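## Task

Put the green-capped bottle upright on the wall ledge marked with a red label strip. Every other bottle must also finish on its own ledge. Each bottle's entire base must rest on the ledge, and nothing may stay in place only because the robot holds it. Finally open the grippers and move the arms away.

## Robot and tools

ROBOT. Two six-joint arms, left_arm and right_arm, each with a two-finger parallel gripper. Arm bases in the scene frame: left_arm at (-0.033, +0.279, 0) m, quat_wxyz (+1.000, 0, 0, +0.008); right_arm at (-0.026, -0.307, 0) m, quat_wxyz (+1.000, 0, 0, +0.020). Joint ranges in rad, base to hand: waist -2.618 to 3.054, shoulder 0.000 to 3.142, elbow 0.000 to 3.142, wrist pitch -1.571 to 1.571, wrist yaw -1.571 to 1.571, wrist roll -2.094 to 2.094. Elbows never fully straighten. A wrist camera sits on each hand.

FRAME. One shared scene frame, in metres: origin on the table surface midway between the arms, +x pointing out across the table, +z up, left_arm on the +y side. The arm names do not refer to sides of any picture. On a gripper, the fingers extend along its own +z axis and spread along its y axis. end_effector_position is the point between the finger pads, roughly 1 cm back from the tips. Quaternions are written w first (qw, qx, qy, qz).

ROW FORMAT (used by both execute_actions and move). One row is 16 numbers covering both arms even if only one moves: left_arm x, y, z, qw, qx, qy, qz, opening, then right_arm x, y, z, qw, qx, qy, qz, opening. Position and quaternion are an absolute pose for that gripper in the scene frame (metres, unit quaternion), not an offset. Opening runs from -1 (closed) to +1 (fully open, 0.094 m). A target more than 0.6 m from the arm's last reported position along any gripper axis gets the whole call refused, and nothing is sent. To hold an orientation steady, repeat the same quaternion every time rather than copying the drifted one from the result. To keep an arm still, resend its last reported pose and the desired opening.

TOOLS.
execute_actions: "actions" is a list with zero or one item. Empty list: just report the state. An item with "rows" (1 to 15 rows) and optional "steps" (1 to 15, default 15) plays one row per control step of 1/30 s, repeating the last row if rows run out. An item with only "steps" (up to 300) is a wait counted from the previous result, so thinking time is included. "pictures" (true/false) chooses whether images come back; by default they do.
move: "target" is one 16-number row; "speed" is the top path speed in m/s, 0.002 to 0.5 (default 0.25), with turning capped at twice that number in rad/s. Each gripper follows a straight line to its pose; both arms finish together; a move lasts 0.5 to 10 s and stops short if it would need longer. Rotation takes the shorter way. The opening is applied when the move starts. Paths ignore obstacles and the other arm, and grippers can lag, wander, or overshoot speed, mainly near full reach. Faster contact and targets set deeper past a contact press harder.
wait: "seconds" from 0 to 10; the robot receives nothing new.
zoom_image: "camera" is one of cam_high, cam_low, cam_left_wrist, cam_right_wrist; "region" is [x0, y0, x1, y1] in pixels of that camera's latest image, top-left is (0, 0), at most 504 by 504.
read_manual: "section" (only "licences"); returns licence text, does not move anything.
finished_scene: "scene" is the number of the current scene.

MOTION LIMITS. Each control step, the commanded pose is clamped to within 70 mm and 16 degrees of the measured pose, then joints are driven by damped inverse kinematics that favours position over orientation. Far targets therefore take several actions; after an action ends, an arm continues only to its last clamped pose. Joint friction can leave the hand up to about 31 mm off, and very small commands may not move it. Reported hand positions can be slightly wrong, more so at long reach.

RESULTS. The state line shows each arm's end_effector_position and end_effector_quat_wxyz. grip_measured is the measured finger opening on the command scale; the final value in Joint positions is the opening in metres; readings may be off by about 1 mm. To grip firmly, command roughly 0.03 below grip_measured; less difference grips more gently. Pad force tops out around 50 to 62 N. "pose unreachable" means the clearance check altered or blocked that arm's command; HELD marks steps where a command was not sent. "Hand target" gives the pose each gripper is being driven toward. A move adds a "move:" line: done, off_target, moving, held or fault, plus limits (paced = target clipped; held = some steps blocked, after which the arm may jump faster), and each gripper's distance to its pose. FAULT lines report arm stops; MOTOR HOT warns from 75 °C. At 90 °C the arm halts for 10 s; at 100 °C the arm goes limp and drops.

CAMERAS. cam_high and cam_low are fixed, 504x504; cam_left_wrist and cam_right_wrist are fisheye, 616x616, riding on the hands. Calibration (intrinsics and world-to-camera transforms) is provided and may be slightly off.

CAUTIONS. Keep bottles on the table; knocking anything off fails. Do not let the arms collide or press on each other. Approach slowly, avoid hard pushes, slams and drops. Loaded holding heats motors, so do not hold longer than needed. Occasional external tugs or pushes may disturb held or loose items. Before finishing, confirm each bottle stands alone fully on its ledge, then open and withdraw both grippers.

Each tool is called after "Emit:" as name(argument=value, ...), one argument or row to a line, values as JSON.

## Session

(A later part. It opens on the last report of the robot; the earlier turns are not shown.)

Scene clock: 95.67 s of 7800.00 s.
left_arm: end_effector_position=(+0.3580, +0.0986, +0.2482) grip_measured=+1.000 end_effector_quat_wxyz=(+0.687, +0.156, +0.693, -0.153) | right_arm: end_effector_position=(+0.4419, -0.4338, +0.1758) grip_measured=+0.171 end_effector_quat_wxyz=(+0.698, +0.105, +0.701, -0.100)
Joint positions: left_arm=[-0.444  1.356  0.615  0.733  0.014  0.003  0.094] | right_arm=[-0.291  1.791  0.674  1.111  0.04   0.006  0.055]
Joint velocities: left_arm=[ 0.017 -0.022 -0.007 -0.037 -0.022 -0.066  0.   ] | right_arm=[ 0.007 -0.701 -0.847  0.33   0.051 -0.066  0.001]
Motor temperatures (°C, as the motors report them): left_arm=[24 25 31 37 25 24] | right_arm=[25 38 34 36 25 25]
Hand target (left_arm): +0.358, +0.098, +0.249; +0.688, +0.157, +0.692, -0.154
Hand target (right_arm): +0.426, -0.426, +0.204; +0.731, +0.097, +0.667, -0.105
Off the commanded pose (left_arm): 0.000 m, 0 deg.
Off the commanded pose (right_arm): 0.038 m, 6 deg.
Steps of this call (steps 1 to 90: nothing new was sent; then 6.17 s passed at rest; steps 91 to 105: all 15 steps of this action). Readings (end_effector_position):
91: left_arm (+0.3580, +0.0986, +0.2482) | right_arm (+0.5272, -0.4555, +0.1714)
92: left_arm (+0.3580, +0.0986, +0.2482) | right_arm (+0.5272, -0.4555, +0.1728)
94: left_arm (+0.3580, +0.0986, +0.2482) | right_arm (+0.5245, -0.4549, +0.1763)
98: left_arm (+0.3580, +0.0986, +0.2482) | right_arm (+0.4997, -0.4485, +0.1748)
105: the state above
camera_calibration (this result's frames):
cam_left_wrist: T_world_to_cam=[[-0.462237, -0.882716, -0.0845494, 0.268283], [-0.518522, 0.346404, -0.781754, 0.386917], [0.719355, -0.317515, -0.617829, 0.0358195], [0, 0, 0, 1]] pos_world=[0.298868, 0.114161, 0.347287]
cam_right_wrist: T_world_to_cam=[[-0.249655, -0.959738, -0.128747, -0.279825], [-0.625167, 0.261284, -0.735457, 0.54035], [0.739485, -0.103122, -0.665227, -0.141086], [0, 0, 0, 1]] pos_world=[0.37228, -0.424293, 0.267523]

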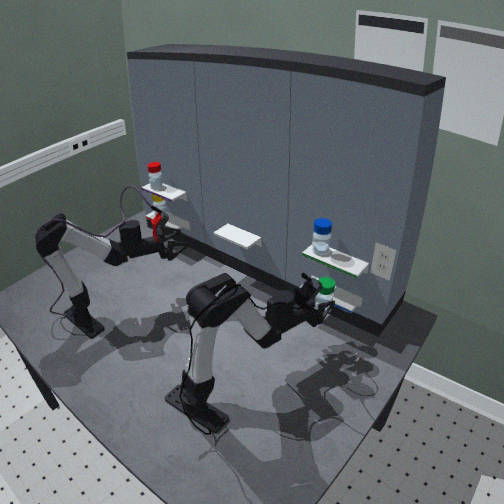

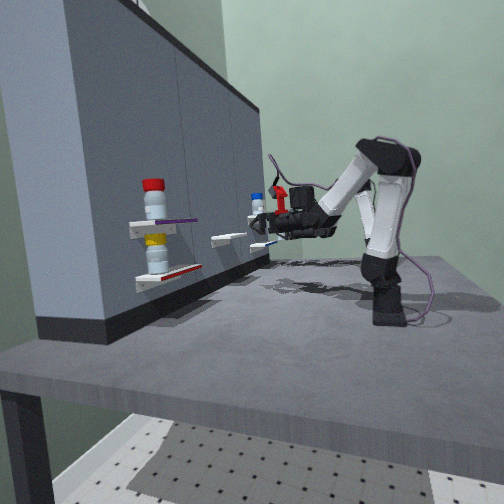

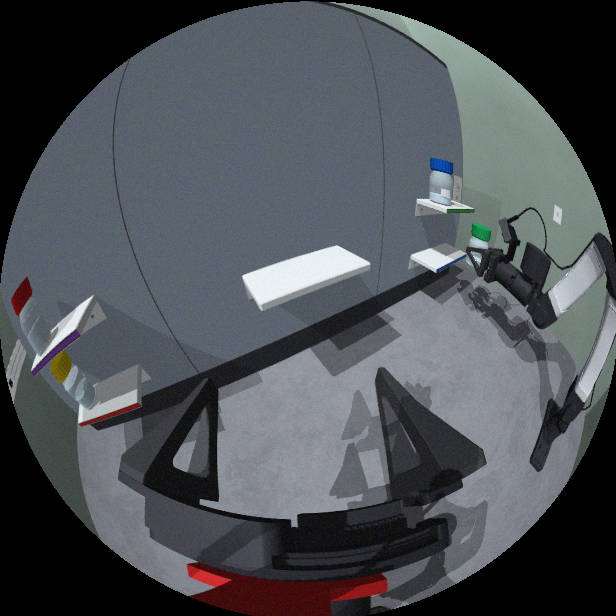

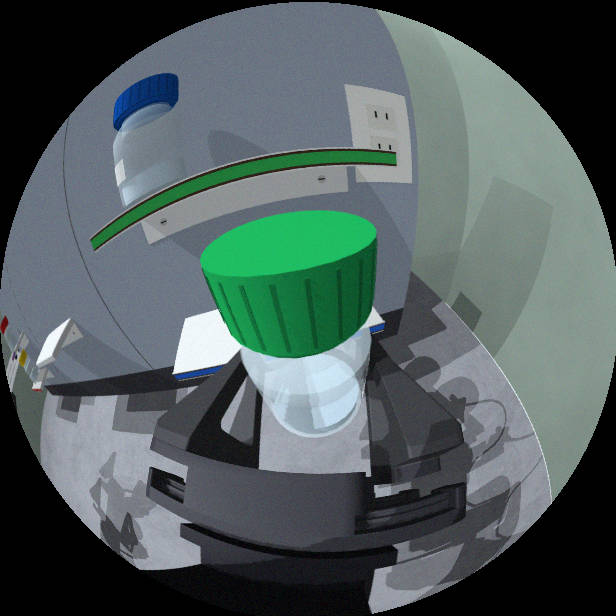

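Emit:
move(
  target=[0.3579, 0.0984, 0.2486, 0.688, 0.157, 0.692, -0.154, 1, 0.45, -0.055, 0.315, 0.7174, -0.1468, 0.6622, 0.159, 0.1],
  speed=0.3,
)

Scene clock: 101.63 s of 7800.00 s.
left_arm: end_effector_position=(+0.3580, +0.0986, +0.2482) grip_measured=+1.000 end_effector_quat_wxyz=(+0.687, +0.156, +0.693, -0.153) | right_arm: end_effector_position=(+0.4466, -0.0589, +0.3017) grip_measured=+0.171 end_effector_quat_wxyz=(+0.702, -0.154, +0.679, +0.150)
Joint positions: left_arm=[-0.444  1.356  0.615  0.733  0.014  0.003  0.094] | right_arm=[ 0.467  1.684  1.114  0.601  0.074 -0.015  0.055]
Joint velocities: left_arm=[-0.017 -0.002 -0.012  0.037 -0.037  0.051  0.   ] | right_arm=[-0.002  0.007 -0.007 -0.066 -0.037 -0.022 -0.001]
Motor temperatures (°C, as the motors report them): left_arm=[24 25 31 38 25 24] | right_arm=[25 38 34 37 25 25]
Hand target (left_arm): +0.358, +0.098, +0.249; +0.688, +0.157, +0.692, -0.154
Hand target (right_arm): +0.449, -0.055, +0.314; +0.714, -0.155, +0.665, +0.152
Off the commanded pose (left_arm): 0.000 m, 0 deg.
Off the commanded pose (right_arm): 0.014 m, 3 deg.
move: off_target (right_arm)
camera_calibration (this result's frames):
cam_left_wrist: T_world_to_cam=[[-0.462237, -0.882716, -0.0845494, 0.268283], [-0.518522, 0.346404, -0.781754, 0.386917], [0.719355, -0.317515, -0.617829, 0.0358195], [0, 0, 0, 1]] pos_world=[0.298868, 0.114161, 0.347287]
cam_right_wrist: T_world_to_cam=[[0.453063, -0.884829, -0.108684, -0.218036], [-0.610567, -0.219153, -0.761039, 0.510789], [0.649571, 0.411157, -0.639537, 0.0405756], [0, 0, 0, 1]] pos_world=[0.384298, -0.0976665, 0.390983]

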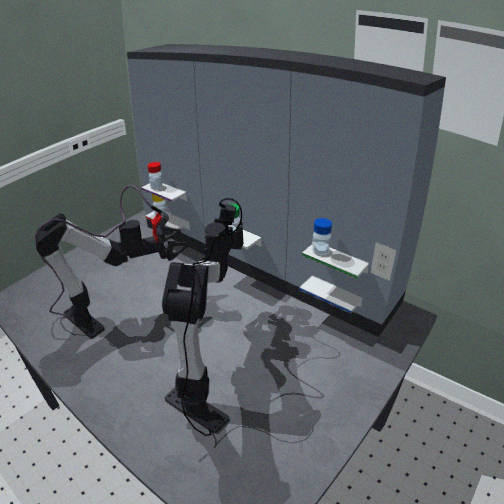

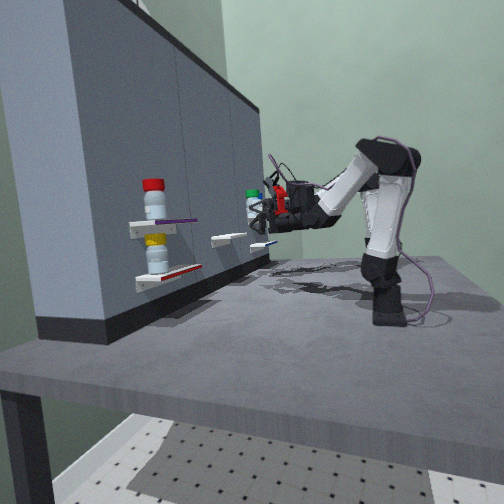

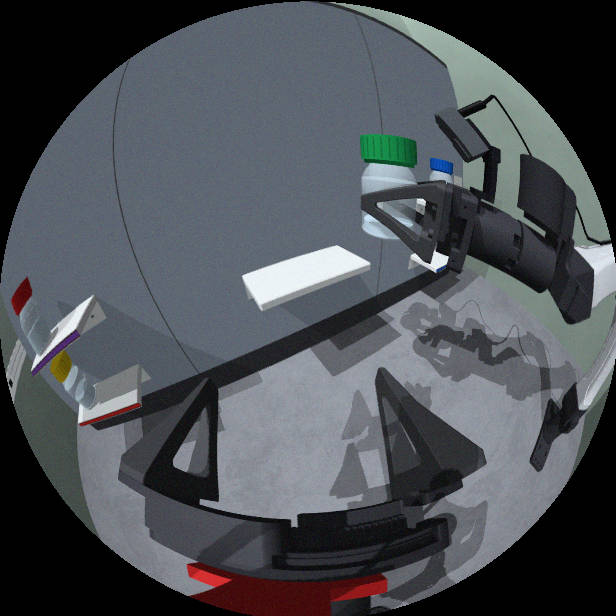

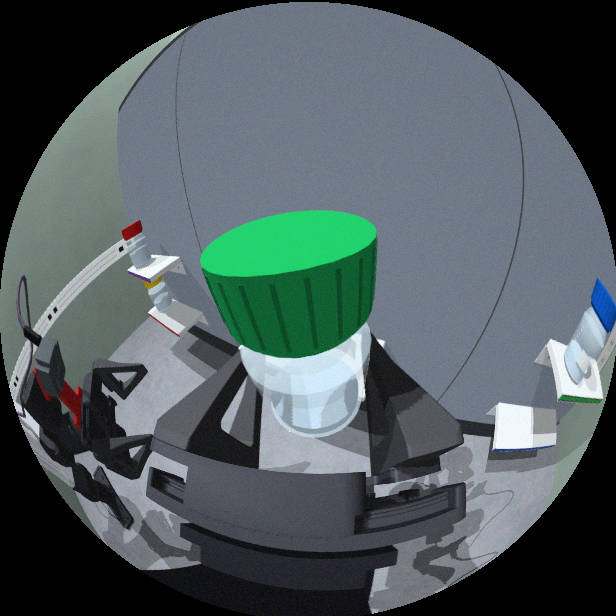

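Emit:
zoom_image(
  camera="cam_low",
  region=[200, 175, 290, 265],
)

Emit:
zoom_image(
  camera="cam_left_wrist",
  region=[230, 110, 470, 330],
)

Region (200, 175, 290, 265) of cam_low's 504x504 image, scaled by 5.600, with more detail than that image has.

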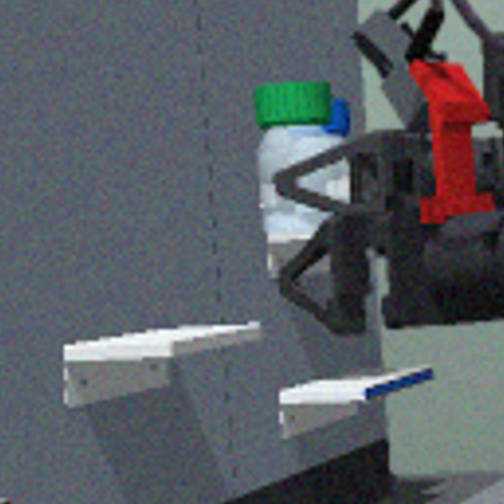

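Region (230, 110, 470, 330) of cam_left_wrist's 616x616 image, scaled by 2.100, with more detail than that image has; it fills the top 462 rows of this view, and the rest is white.

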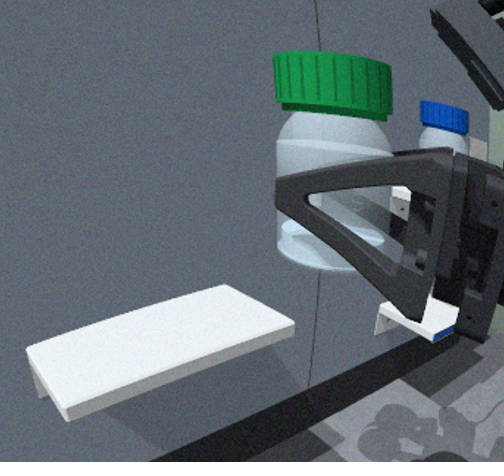

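Emit:
move(
  target=[0.3579, 0.0984, 0.2486, 0.688, 0.157, 0.692, -0.154, 1, 0.541, -0.008, 0.265, 0.7074, -0.1492, 0.6729, 0.1568, 0.1],
  speed=0.15,
)

Scene clock: 108.93 s of 7800.00 s.
left_arm: end_effector_position=(+0.3580, +0.0986, +0.2482) grip_measured=+1.000 end_effector_quat_wxyz=(+0.687, +0.156, +0.693, -0.153) | right_arm: end_effector_position=(+0.5359, -0.0091, +0.2465) grip_measured=+0.171 end_effector_quat_wxyz=(+0.690, -0.157, +0.691, +0.147)
Joint positions: left_arm=[-0.444  1.356  0.615  0.733  0.014  0.003  0.094] | right_arm=[ 0.467  2.111  1.497  0.608  0.074 -0.013  0.055]
Joint velocities: left_arm=[ 0.012  0.002  0.002 -0.022  0.022  0.007  0.   ] | right_arm=[-0.017  0.007  0.007 -0.081  0.007 -0.022 -0.   ]
Motor temperatures (°C, as the motors report them): left_arm=[24 25 31 38 25 24] | right_arm=[25 38 36 38 25 25]
Hand target (left_arm): +0.358, +0.098, +0.249; +0.688, +0.157, +0.692, -0.154
Hand target (right_arm): +0.539, -0.008, +0.264; +0.707, -0.149, +0.673, +0.157
Off the commanded pose (left_arm): 0.000 m, 0 deg.
Off the commanded pose (right_arm): 0.019 m, 3 deg.
After step 90, 2.93 s passed at rest.
move: off_target (right_arm)
camera_calibration (this result's frames):
cam_left_wrist: T_world_to_cam=[[-0.462237, -0.882716, -0.0845494, 0.268283], [-0.518522, 0.346404, -0.781754, 0.386917], [0.719355, -0.317515, -0.617829, 0.0358195], [0, 0, 0, 1]] pos_world=[0.298868, 0.114161, 0.347287]
cam_right_wrist: T_world_to_cam=[[0.449828, -0.886361, -0.109635, -0.218517], [-0.635167, -0.231191, -0.736963, 0.541383], [0.627868, 0.401142, -0.666983, -0.0549028], [0, 0, 0, 1]] pos_world=[0.476635, -0.0464979, 0.338403]

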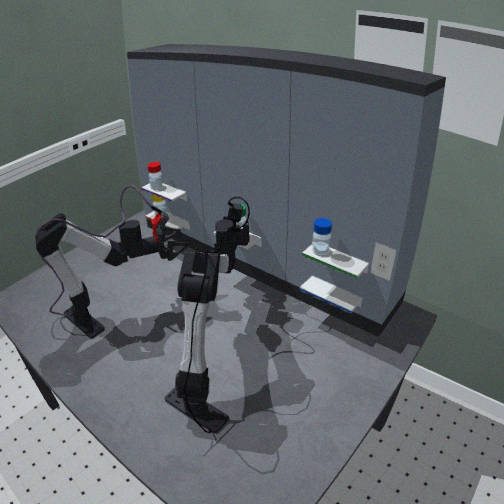

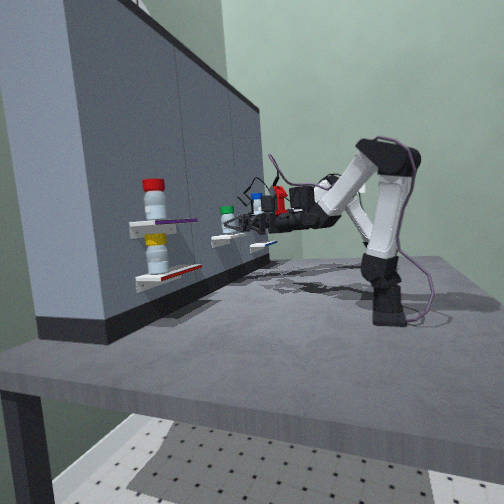

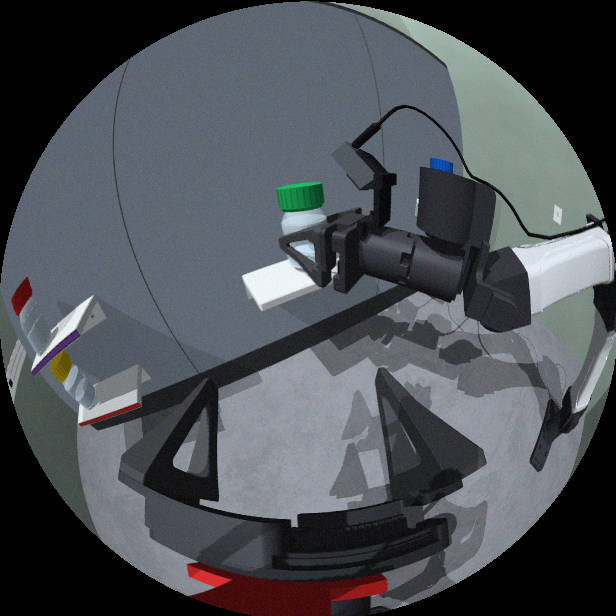

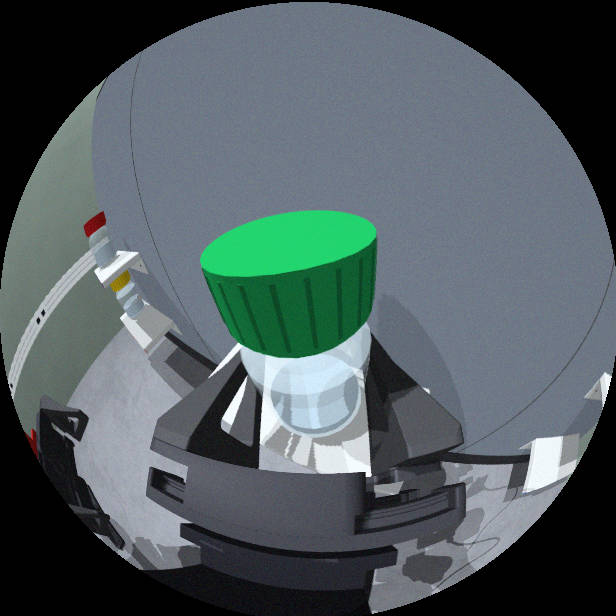

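Emit:
zoom_image(
  camera="cam_low",
  region=[200, 195, 270, 265],
)

Emit:
zoom_image(
  camera="cam_left_wrist",
  region=[230, 170, 390, 320],
)

Region (200, 195, 270, 265) of cam_low's 504x504 image, scaled by 7.200, with more detail than that image has.

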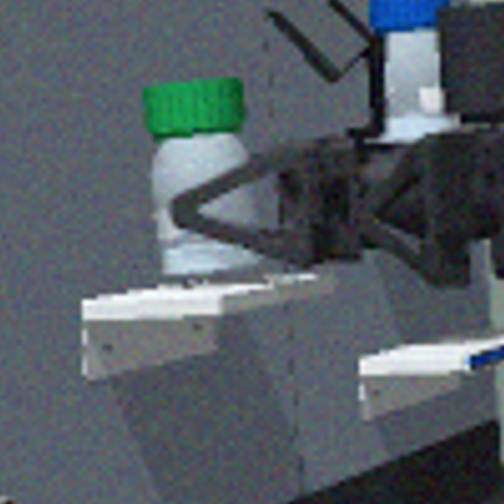

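Region (230, 170, 390, 320) of cam_left_wrist's 616x616 image, scaled by 3.150, with more detail than that image has; it fills the top 472 rows of this view, and the rest is white.

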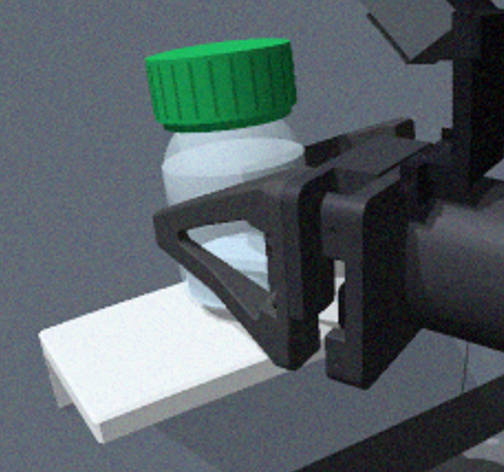

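Emit:
execute_actions(
  actions=[
    {"rows": [[0.3579, 0.0984, 0.2486, 0.688, 0.157, 0.692, -0.154, 1, 0.539, -0.008, 0.262, 0.7074, -0.1492, 0.6729, 0.1568, 0.1], [0.3579, 0.0984, 0.2486, 0.688, 0.157, 0.692, -0.154, 1, 0.539, -0.008, 0.26, 0.7074, -0.1492, 0.6729, 0.1568, 0.1], [0.3579, 0.0984, 0.2486, 0.688, 0.157, 0.692, -0.154, 1, 0.539, -0.008, 0.258, 0.7074, -0.1492, 0.6729, 0.1568, 0.1], [0.3579, 0.0984, 0.2486, 0.688, 0.157, 0.692, -0.154, 1, 0.539, -0.008, 0.256, 0.7074, -0.1492, 0.6729, 0.1568, 0.1], [0.3579, 0.0984, 0.2486, 0.688, 0.157, 0.692, -0.154, 1, 0.539, -0.008, 0.254, 0.7074, -0.1492, 0.6729, 0.1568, 0.1]], "steps": 10},
  ],
  pictures=false,
)

Scene clock: 112.43 s of 7800.00 s.
left_arm: end_effector_position=(+0.3580, +0.0986, +0.2482) grip_measured=+1.000 end_effector_quat_wxyz=(+0.687, +0.156, +0.693, -0.153) | right_arm: end_effector_position=(+0.5359, -0.0091, +0.2510) grip_measured=+0.171 end_effector_quat_wxyz=(+0.696, -0.155, +0.685, +0.149)
Joint positions: left_arm=[-0.444  1.356  0.615  0.733  0.014  0.003  0.094] | right_arm=[ 0.467  2.111  1.497  0.626  0.074 -0.012  0.055]
Joint velocities: left_arm=[-0.007 -0.002 -0.007 -0.066 -0.051 -0.007  0.   ] | right_arm=[-0.007 -0.012  0.007  0.037 -0.022  0.022 -0.001]
Motor temperatures (°C, as the motors report them): left_arm=[24 25 31 38 25 24] | right_arm=[25 39 36 38 25 25]
Hand target (left_arm): +0.358, +0.098, +0.249; +0.688, +0.157, +0.692, -0.154
Hand target (right_arm): +0.539, -0.008, +0.254; +0.707, -0.149, +0.674, +0.157
Off the commanded pose (left_arm): 0.000 m, 0 deg.
Off the commanded pose (right_arm): 0.004 m, 2 deg.
Steps of this call (steps 1 to 90: nothing new was sent; then 0.17 s passed at rest; steps 91 to 100: all 10 steps of this action). Readings (end_effector_position):
91: left_arm (+0.3580, +0.0986, +0.2482) | right_arm (+0.5359, -0.0091, +0.2465)
92: left_arm (+0.3580, +0.0986, +0.2482) | right_arm (+0.5359, -0.0091, +0.2466)
94: left_arm (+0.3580, +0.0986, +0.2482) | right_arm (+0.5359, -0.0091, +0.2473)
98: left_arm (+0.3580, +0.0986, +0.2482) | right_arm (+0.5359, -0.0091, +0.2502)
100: the state above

Emit:
execute_actions(
  actions=[
    {"rows": [[0.3579, 0.0984, 0.2486, 0.688, 0.157, 0.692, -0.154, 1, 0.539, -0.008, 0.251, 0.7074, -0.1492, 0.6729, 0.1568, 0.1], [0.3579, 0.0984, 0.2486, 0.688, 0.157, 0.692, -0.154, 1, 0.539, -0.008, 0.248, 0.7074, -0.1492, 0.6729, 0.1568, 0.1], [0.3579, 0.0984, 0.2486, 0.688, 0.157, 0.692, -0.154, 1, 0.539, -0.008, 0.245, 0.7074, -0.1492, 0.6729, 0.1568, 0.1], [0.3579, 0.0984, 0.2486, 0.688, 0.157, 0.692, -0.154, 1, 0.539, -0.008, 0.242, 0.7074, -0.1492, 0.6729, 0.1568, 0.1], [0.3579, 0.0984, 0.2486, 0.688, 0.157, 0.692, -0.154, 1, 0.539, -0.008, 0.24, 0.7074, -0.1492, 0.6729, 0.1568, 0.1], [0.3579, 0.0984, 0.2486, 0.688, 0.157, 0.692, -0.154, 1, 0.539, -0.008, 0.238, 0.7074, -0.1492, 0.6729, 0.1568, 0.1], [0.3579, 0.0984, 0.2486, 0.688, 0.157, 0.692, -0.154, 1, 0.539, -0.008, 0.236, 0.7074, -0.1492, 0.6729, 0.1568, 0.1], [0.3579, 0.0984, 0.2486, 0.688, 0.157, 0.692, -0.154, 1, 0.539, -0.008, 0.234, 0.7074, -0.1492, 0.6729, 0.1568, 0.1]], "steps": 13},
  ],
  pictures=false,
)

Scene clock: 115.77 s of 7800.00 s.
left_arm: end_effector_position=(+0.3580, +0.0986, +0.2482) grip_measured=+1.000 end_effector_quat_wxyz=(+0.687, +0.156, +0.693, -0.153) | right_arm: end_effector_position=(+0.5387, -0.0075, +0.2417) grip_measured=+0.171 end_effector_quat_wxyz=(+0.704, -0.152, +0.677, +0.152)
Joint positions: left_arm=[-0.444  1.356  0.615  0.733  0.014  0.003  0.094] | right_arm=[ 0.467  2.146  1.487  0.696  0.074 -0.011  0.055]
Joint velocities: left_arm=[-0.007  0.007  0.002  0.022  0.037 -0.007  0.   ] | right_arm=[-0.007  0.017 -0.017  0.037  0.022  0.022 -0.001]
Motor temperatures (°C, as the motors report them): left_arm=[24 25 32 38 25 24] | right_arm=[25 39 36 39 25 25]
Hand target (left_arm): +0.358, +0.098, +0.249; +0.688, +0.157, +0.692, -0.154
Hand target (right_arm): +0.539, -0.008, +0.234; +0.707, -0.149, +0.673, +0.157
Off the commanded pose (left_arm): 0.000 m, 0 deg.
Off the commanded pose (right_arm): 0.008 m, 1 deg.
Steps of this call (steps 1 to 87: nothing new was sent; steps 88 to 100: all 13 steps of this action). Readings (end_effector_position):
88: left_arm (+0.3580, +0.0986, +0.2482) | right_arm (+0.5359, -0.0091, +0.2524)
89: left_arm (+0.3580, +0.0986, +0.2482) | right_arm (+0.5360, -0.0090, +0.2525)
91: left_arm (+0.3580, +0.0986, +0.2482) | right_arm (+0.5367, -0.0087, +0.2520)
95: left_arm (+0.3580, +0.0986, +0.2482) | right_arm (+0.5387, -0.0076, +0.2457)
100: the state above

Emit:
execute_actions(
  actions=[
    {"rows": [[0.3579, 0.0984, 0.2486, 0.688, 0.157, 0.692, -0.154, 1, 0.539, -0.008, 0.232, 0.705, -0.15, 0.6755, 0.156, 0.1], [0.3579, 0.0984, 0.2486, 0.688, 0.157, 0.692, -0.154, 1, 0.539, -0.008, 0.23, 0.703, -0.15, 0.6775, 0.156, 0.1], [0.3579, 0.0984, 0.2486, 0.688, 0.157, 0.692, -0.154, 1, 0.539, -0.008, 0.228, 0.703, -0.15, 0.6775, 0.156, 0.1]], "steps": 8},
  ],
)

Emit:
zoom_image(
  camera="cam_low",
  region=[200, 195, 270, 265],
)

Scene clock: 117.43 s of 7800.00 s.
left_arm: end_effector_position=(+0.3580, +0.0986, +0.2482) grip_measured=+1.000 end_effector_quat_wxyz=(+0.687, +0.156, +0.693, -0.153) | right_arm: end_effector_position=(+0.5387, -0.0075, +0.2418) grip_measured=+0.171 end_effector_quat_wxyz=(+0.705, -0.152, +0.676, +0.152)
Joint positions: left_arm=[-0.444  1.356  0.615  0.733  0.014  0.003  0.094] | right_arm=[ 0.467  2.146  1.486  0.7    0.074 -0.011  0.055]
Joint velocities: left_arm=[ 0.017  0.002 -0.012 -0.007  0.066 -0.051  0.   ] | right_arm=[-0.002  0.017 -0.002 -0.125  0.022 -0.022  0.   ]
Motor temperatures (°C, as the motors report them): left_arm=[24 25 32 39 25 24] | right_arm=[25 40 36 39 25 25]
Hand target (left_arm): +0.358, +0.098, +0.249; +0.688, +0.157, +0.692, -0.154
Hand target (right_arm): +0.539, -0.008, +0.228; +0.703, -0.150, +0.678, +0.156
Off the commanded pose (left_arm): 0.000 m, 0 deg.
Off the commanded pose (right_arm): 0.014 m, 1 deg.
Steps of this call (steps 1 to 42: nothing new was sent; steps 43 to 50: all 8 steps of this action). Readings (end_effector_position):
43: left_arm (+0.3580, +0.0986, +0.2482) | right_arm (+0.5387, -0.0075, +0.2418)
44: left_arm (+0.3580, +0.0986, +0.2482) | right_arm (+0.5387, -0.0075, +0.2418)
46: left_arm (+0.3580, +0.0986, +0.2482) | right_arm (+0.5387, -0.0075, +0.2418)
50: the state above
camera_calibration (this result's frames):
cam_left_wrist: T_world_to_cam=[[-0.462237, -0.882716, -0.0845494, 0.268283], [-0.518522, 0.346404, -0.781754, 0.386917], [0.719355, -0.317515, -0.617829, 0.0358195], [0, 0, 0, 1]] pos_world=[0.298868, 0.114161, 0.347287]
cam_right_wrist: T_world_to_cam=[[0.454186, -0.883695, -0.113128, -0.220388], [-0.605938, -0.21332, -0.766377, 0.531611], [0.653111, 0.416627, -0.632351, -0.082254], [0, 0, 0, 1]] pos_world=[0.475941, -0.0470831, 0.330469]

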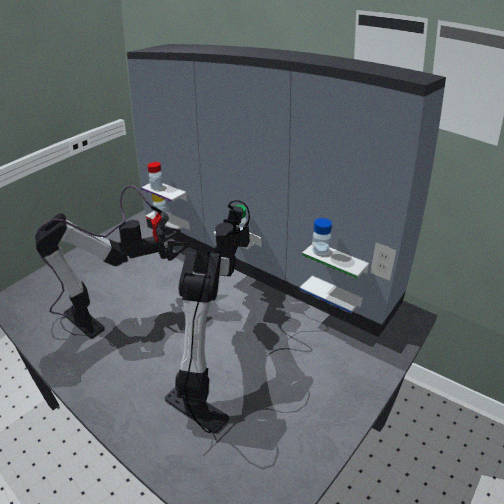

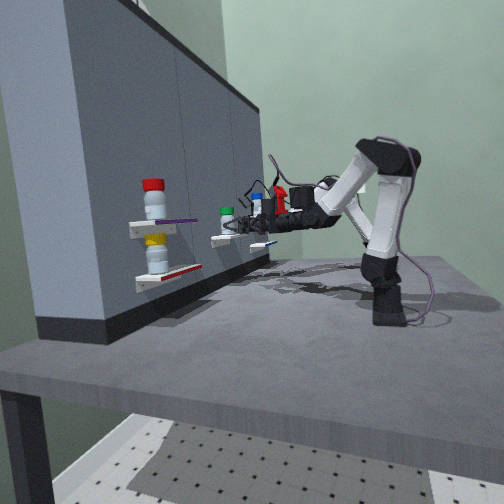

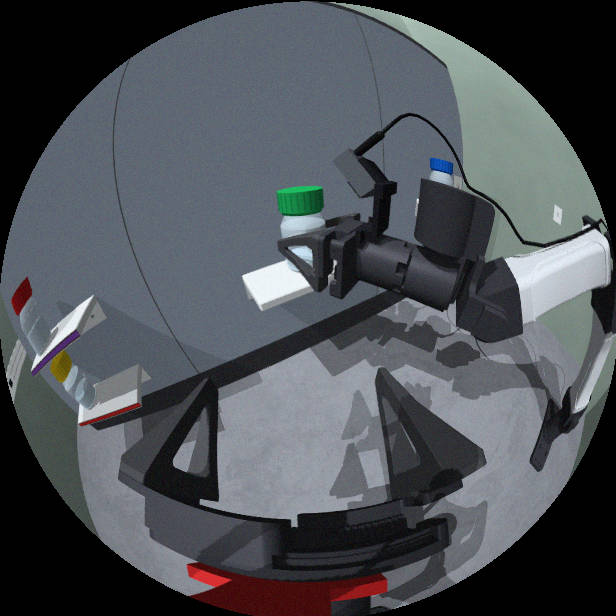

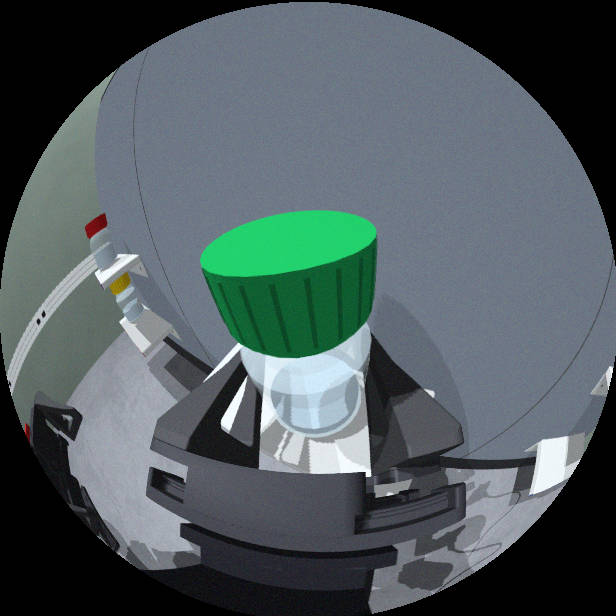

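Region (200, 195, 270, 265) of cam_low's 504x504 image, scaled by 7.200, with more detail than that image has.

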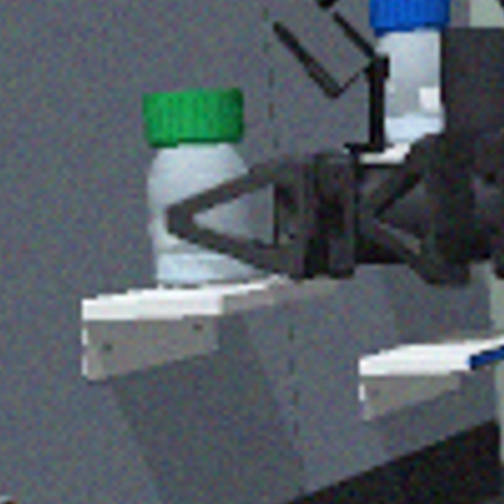

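Emit:
execute_actions(
  actions=[
    {"rows": [[0.3579, 0.0984, 0.2486, 0.688, 0.157, 0.692, -0.154, 1, 0.5387, -0.0075, 0.242, 0.705, -0.152, 0.676, 0.152, 0.2], [0.3579, 0.0984, 0.2486, 0.688, 0.157, 0.692, -0.154, 1, 0.5387, -0.0075, 0.242, 0.705, -0.152, 0.676, 0.152, 0.3], [0.3579, 0.0984, 0.2486, 0.688, 0.157, 0.692, -0.154, 1, 0.5387, -0.0075, 0.244, 0.705, -0.152, 0.676, 0.152, 0.4], [0.3579, 0.0984, 0.2486, 0.688, 0.157, 0.692, -0.154, 1, 0.5387, -0.0075, 0.248, 0.705, -0.152, 0.676, 0.152, 0.5], [0.3579, 0.0984, 0.2486, 0.688, 0.157, 0.692, -0.154, 1, 0.5378, -0.0079, 0.252, 0.705, -0.152, 0.676, 0.152, 0.6], [0.3579, 0.0984, 0.2486, 0.688, 0.157, 0.692, -0.154, 1, 0.535, -0.0092, 0.256, 0.705, -0.152, 0.676, 0.152, 0.6], [0.3579, 0.0984, 0.2486, 0.688, 0.157, 0.692, -0.154, 1, 0.5305, -0.0113, 0.259, 0.705, -0.152, 0.676, 0.152, 0.6], [0.3579, 0.0984, 0.2486, 0.688, 0.157, 0.692, -0.154, 1, 0.5242, -0.0143, 0.261, 0.705, -0.152, 0.676, 0.152, 0.6], [0.3579, 0.0984, 0.2486, 0.688, 0.157, 0.692, -0.154, 1, 0.5165, -0.018, 0.262, 0.705, -0.152, 0.676, 0.152, 0.6], [0.3579, 0.0984, 0.2486, 0.688, 0.157, 0.692, -0.154, 1, 0.508, -0.022, 0.262, 0.705, -0.152, 0.676, 0.152, 0.6], [0.3579, 0.0984, 0.2486, 0.688, 0.157, 0.692, -0.154, 1, 0.499, -0.0262, 0.262, 0.705, -0.152, 0.676, 0.152, 0.6], [0.3579, 0.0984, 0.2486, 0.688, 0.157, 0.692, -0.154, 1, 0.49, -0.0304, 0.262, 0.705, -0.152, 0.676, 0.152, 0.6], [0.3579, 0.0984, 0.2486, 0.688, 0.157, 0.692, -0.154, 1, 0.481, -0.0346, 0.262, 0.705, -0.152, 0.676, 0.152, 0.6], [0.3579, 0.0984, 0.2486, 0.688, 0.157, 0.692, -0.154, 1, 0.473, -0.0384, 0.262, 0.705, -0.152, 0.676, 0.152, 0.6], [0.3579, 0.0984, 0.2486, 0.688, 0.157, 0.692, -0.154, 1, 0.466, -0.0417, 0.262, 0.705, -0.152, 0.676, 0.152, 0.6]], "steps": 15},
  ],
  pictures=false,
)

Emit:
move(
  target=[0.3579, 0.0984, 0.2486, 0.688, 0.157, 0.692, -0.154, 1, 0.36, -0.27, 0.30, 0.7071, 0, 0.7071, 0, 0.6],
  speed=0.3,
)

Scene clock: 123.23 s of 7800.00 s.
left_arm: end_effector_position=(+0.3580, +0.0986, +0.2482) grip_measured=+1.000 end_effector_quat_wxyz=(+0.687, +0.156, +0.693, -0.153) | right_arm: end_effector_position=(+0.4913, -0.0333, +0.2613) grip_measured=+0.598 end_effector_quat_wxyz=(+0.702, -0.153, +0.679, +0.152)
Joint positions: left_arm=[-0.444  1.356  0.615  0.733  0.014  0.003  0.094] | right_arm=[ 0.468  1.926  1.246  0.713  0.075 -0.011  0.075]
Joint velocities: left_arm=[-0.012 -0.012 -0.002  0.066  0.037 -0.007  0.   ] | right_arm=[-0.012 -0.96  -1.199  0.271  0.007  0.022  0.   ]
Motor temperatures (°C, as the motors report them): left_arm=[24 26 32 39 25 24] | right_arm=[25 41 36 40 25 25]
Hand target (left_arm): +0.358, +0.098, +0.249; +0.688, +0.157, +0.692, -0.154
Hand target (right_arm): +0.472, -0.039, +0.262; +0.704, -0.152, +0.677, +0.152
Off the commanded pose (left_arm): 0.000 m, 0 deg.
Off the commanded pose (right_arm): 0.027 m, 0 deg.
Steps of this call (steps 1 to 90: nothing new was sent; then 2.30 s passed at rest; steps 91 to 105: all 15 steps of this action). Readings (end_effector_position):
91: left_arm (+0.3580, +0.0986, +0.2482) | right_arm (+0.5387, -0.0075, +0.2416)
92: left_arm (+0.3580, +0.0986, +0.2482) | right_arm (+0.5387, -0.0075, +0.2415)
94: left_arm (+0.3580, +0.0986, +0.2482) | right_arm (+0.5387, -0.0075, +0.2415)
98: left_arm (+0.3580, +0.0986, +0.2482) | right_arm (+0.5362, -0.0075, +0.2454)
105: the state above

Scene clock: 125.20 s of 7800.00 s.
left_arm: end_effector_position=(+0.3580, +0.0986, +0.2482) grip_measured=+1.000 end_effector_quat_wxyz=(+0.687, +0.156, +0.693, -0.153) | right_arm: end_effector_position=(+0.3656, -0.2670, +0.3149) grip_measured=+0.598 end_effector_quat_wxyz=(+0.720, +0.001, +0.694, +0.004)
Joint positions: left_arm=[-0.444  1.356  0.615  0.733  0.014  0.003  0.094] | right_arm=[0.137 1.103 0.691 0.448 0.173 0.001 0.075]
Joint velocities: left_arm=[-0.017  0.007 -0.017 -0.007 -0.007  0.022  0.   ] | right_arm=[-0.017  0.002 -0.002 -0.022  0.022  0.022 -0.001]
Motor temperatures (°C, as the motors report them): left_arm=[24 26 32 39 25 24] | right_arm=[25 41 36 39 25 25]
Hand target (left_arm): +0.358, +0.098, +0.249; +0.688, +0.157, +0.692, -0.154
Hand target (right_arm): +0.362, -0.271, +0.301; +0.708, +0.004, +0.707, +0.003
Off the commanded pose (left_arm): 0.000 m, 0 deg.
Off the commanded pose (right_arm): 0.016 m, 2 deg.
move: off_target (right_arm)
camera_calibration (this result's frames):
cam_left_wrist: T_world_to_cam=[[-0.462237, -0.882716, -0.0845494, 0.268283], [-0.518522, 0.346404, -0.781754, 0.386917], [0.719355, -0.317515, -0.617829, 0.0358195], [0, 0, 0, 1]] pos_world=[0.298868, 0.114161, 0.347287]
cam_right_wrist: T_world_to_cam=[[0.0449942, -0.990706, -0.128359, -0.236972], [-0.642487, 0.0696934, -0.763121, 0.515264], [0.764975, 0.116805, -0.63338, 0.0645413], [0, 0, 0, 1]] pos_world=[0.29234, -0.278219, 0.403671]

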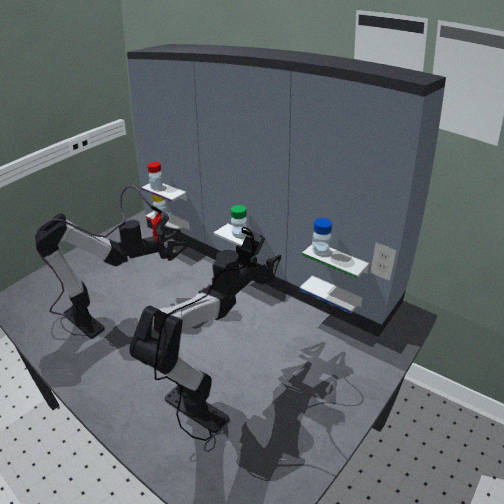

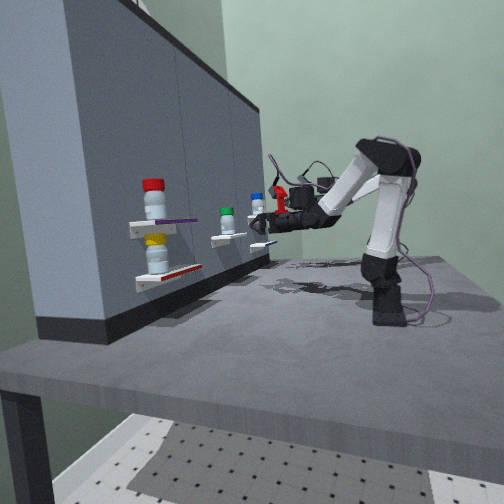

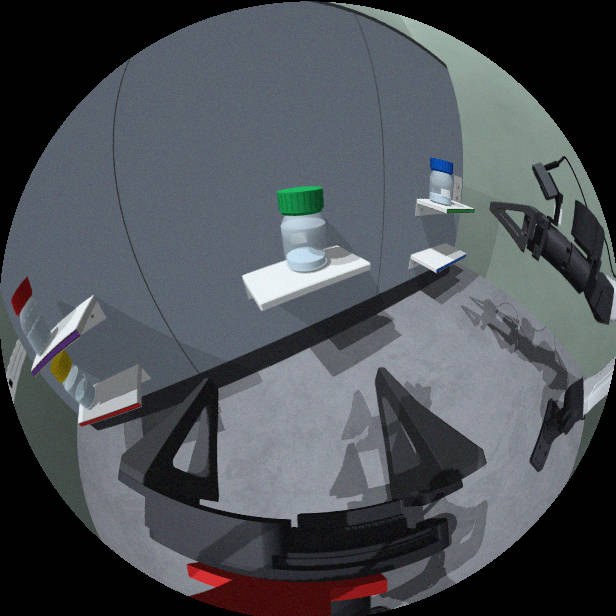

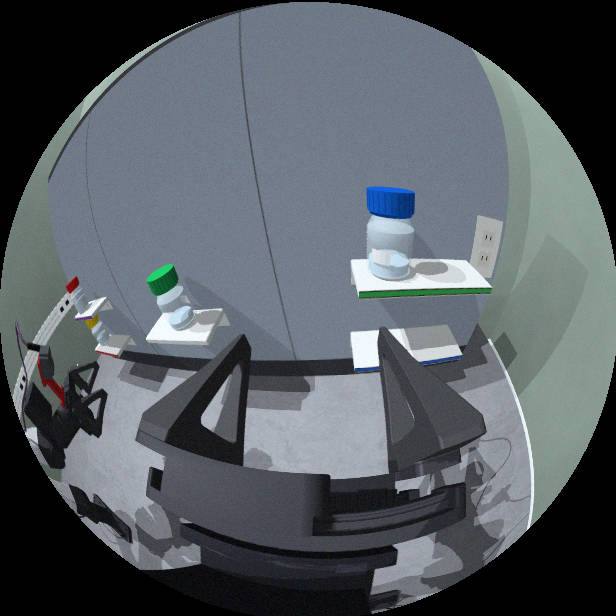

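Emit:
zoom_image(
  camera="cam_left_wrist",
  region=[230, 175, 384, 320],
)

Emit:
zoom_image(
  camera="cam_right_wrist",
  region=[130, 255, 240, 355],
)

Region (230, 175, 384, 320) of cam_left_wrist's 616x616 image, scaled by 3.273, with more detail than that image has; it fills the top 475 rows of this view, and the rest is white.

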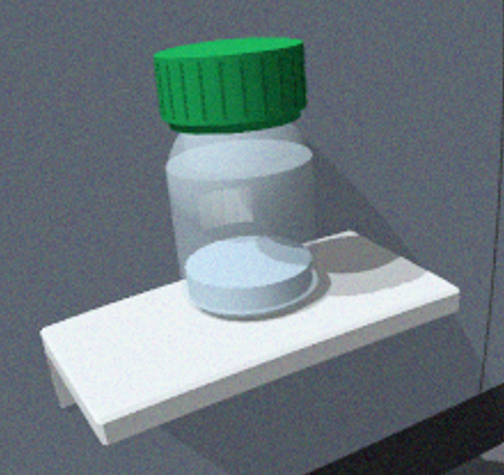

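Region (130, 255, 240, 355) of cam_right_wrist's 616x616 image, scaled by 4.582, with more detail than that image has; it fills the top 458 rows of this view, and the rest is white.

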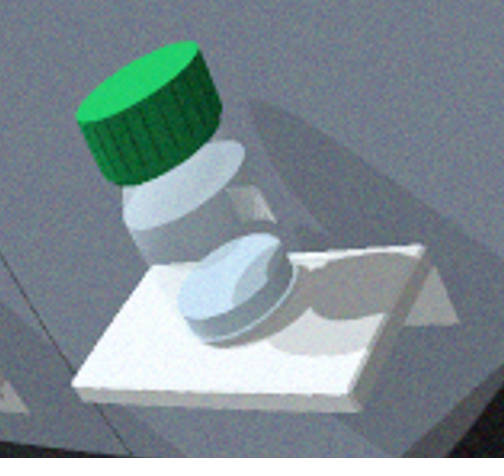

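Emit:
move(
  target=[0.485, 0.008, 0.262, 0.7392, 0.0699, 0.6654, -0.0777, 0.85, 0.3656, -0.267, 0.3149, 0.72, 0.001, 0.694, 0.004, 0.6],
  speed=0.2,
)

Scene clock: 135.33 s of 7800.00 s.
left_arm: end_effector_position=(+0.4820, +0.0133, +0.2521) grip_measured=+0.852 end_effector_quat_wxyz=(+0.731, +0.072, +0.674, -0.082) | right_arm: end_effector_position=(+0.3656, -0.2669, +0.3146) grip_measured=+0.598 end_effector_quat_wxyz=(+0.719, +0.001, +0.695, +0.004)
Joint positions: left_arm=[-0.599  1.974  1.216  0.844 -0.364  0.026  0.087] | right_arm=[0.137 1.103 0.691 0.447 0.173 0.001 0.075]
Joint velocities: left_arm=[ 0.007 -0.002 -0.017  0.022 -0.022  0.007 -0.001] | right_arm=[ 0.002 -0.002 -0.002 -0.022 -0.037  0.051 -0.   ]
Motor temperatures (°C, as the motors report them): left_arm=[24 26 32 40 25 24] | right_arm=[25 37 35 39 25 25]
Hand target (left_arm): +0.485, +0.010, +0.260; +0.739, +0.069, +0.665, -0.080
Hand target (right_arm): +0.366, -0.267, +0.315; +0.720, +0.001, +0.694, +0.004
Off the commanded pose (left_arm): 0.012 m, 1 deg.
Off the commanded pose (right_arm): 0.000 m, 0 deg.
After step 90, 5.80 s passed at rest.
move: off_target (left_arm)
camera_calibration (this result's frames):
cam_left_wrist: T_world_to_cam=[[-0.247753, -0.965494, -0.0802516, 0.147366], [-0.513009, 0.201007, -0.834517, 0.496342], [0.821852, -0.165585, -0.545107, -0.147853], [0, 0, 0, 1]] pos_world=[0.412652, 0.0180301, 0.345436]
cam_right_wrist: T_world_to_cam=[[0.0451795, -0.990726, -0.128147, -0.237092], [-0.643657, 0.0692323, -0.762176, 0.514992], [0.763979, 0.116917, -0.63456, 0.0650535], [0, 0, 0, 1]] pos_world=[0.292491, -0.278154, 0.403413]

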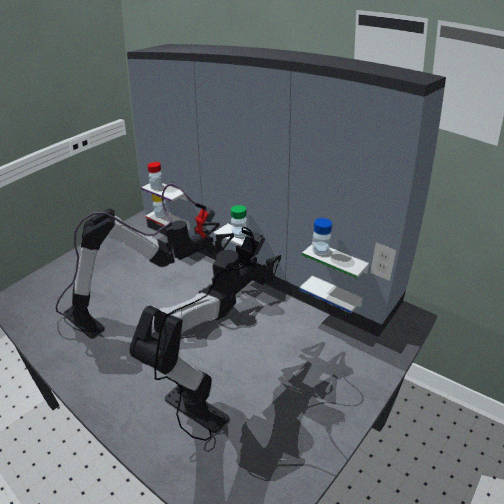

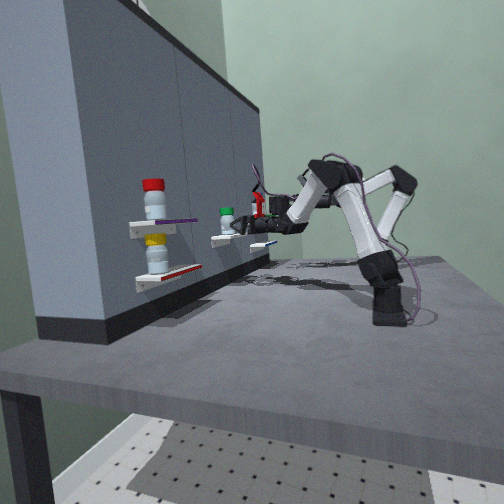

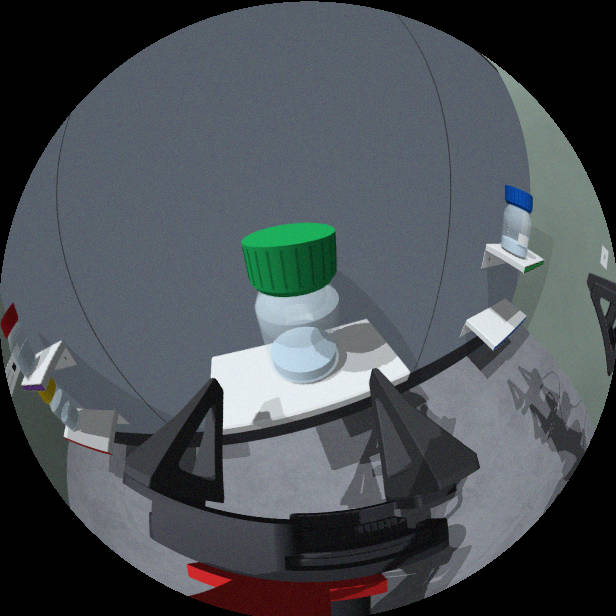

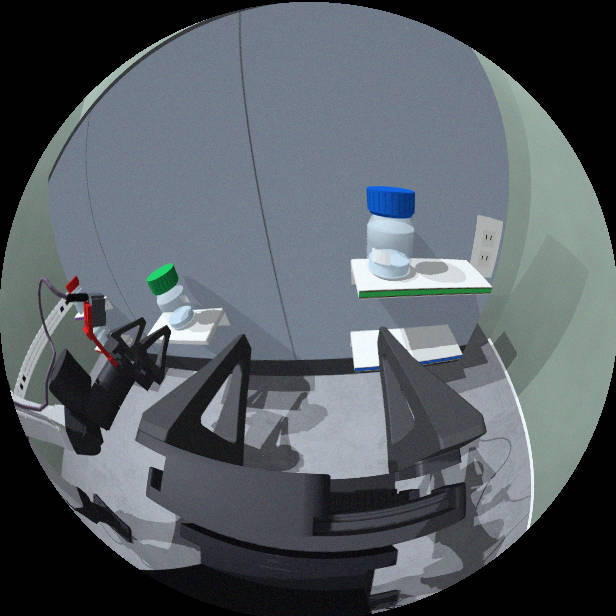

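Emit:
zoom_image(
  camera="cam_low",
  region=[200, 170, 290, 260],
)

Emit:
zoom_image(
  camera="cam_left_wrist",
  region=[190, 210, 430, 450],
)

Region (200, 170, 290, 260) of cam_low's 504x504 image, scaled by 5.600, with more detail than that image has.

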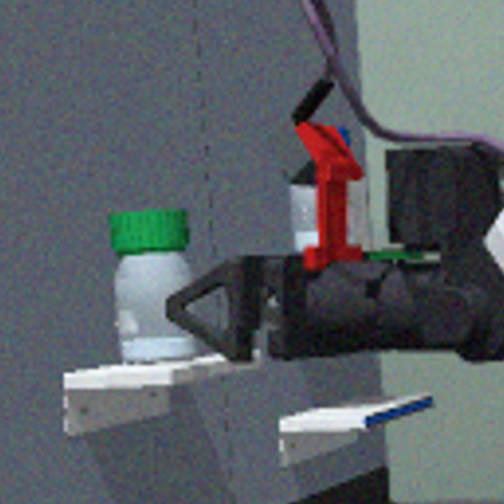

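Region (190, 210, 430, 450) of cam_left_wrist's 616x616 image, scaled by 2.100, with more detail than that image has.

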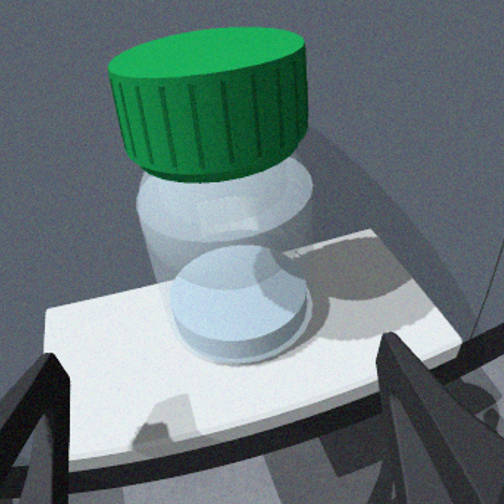

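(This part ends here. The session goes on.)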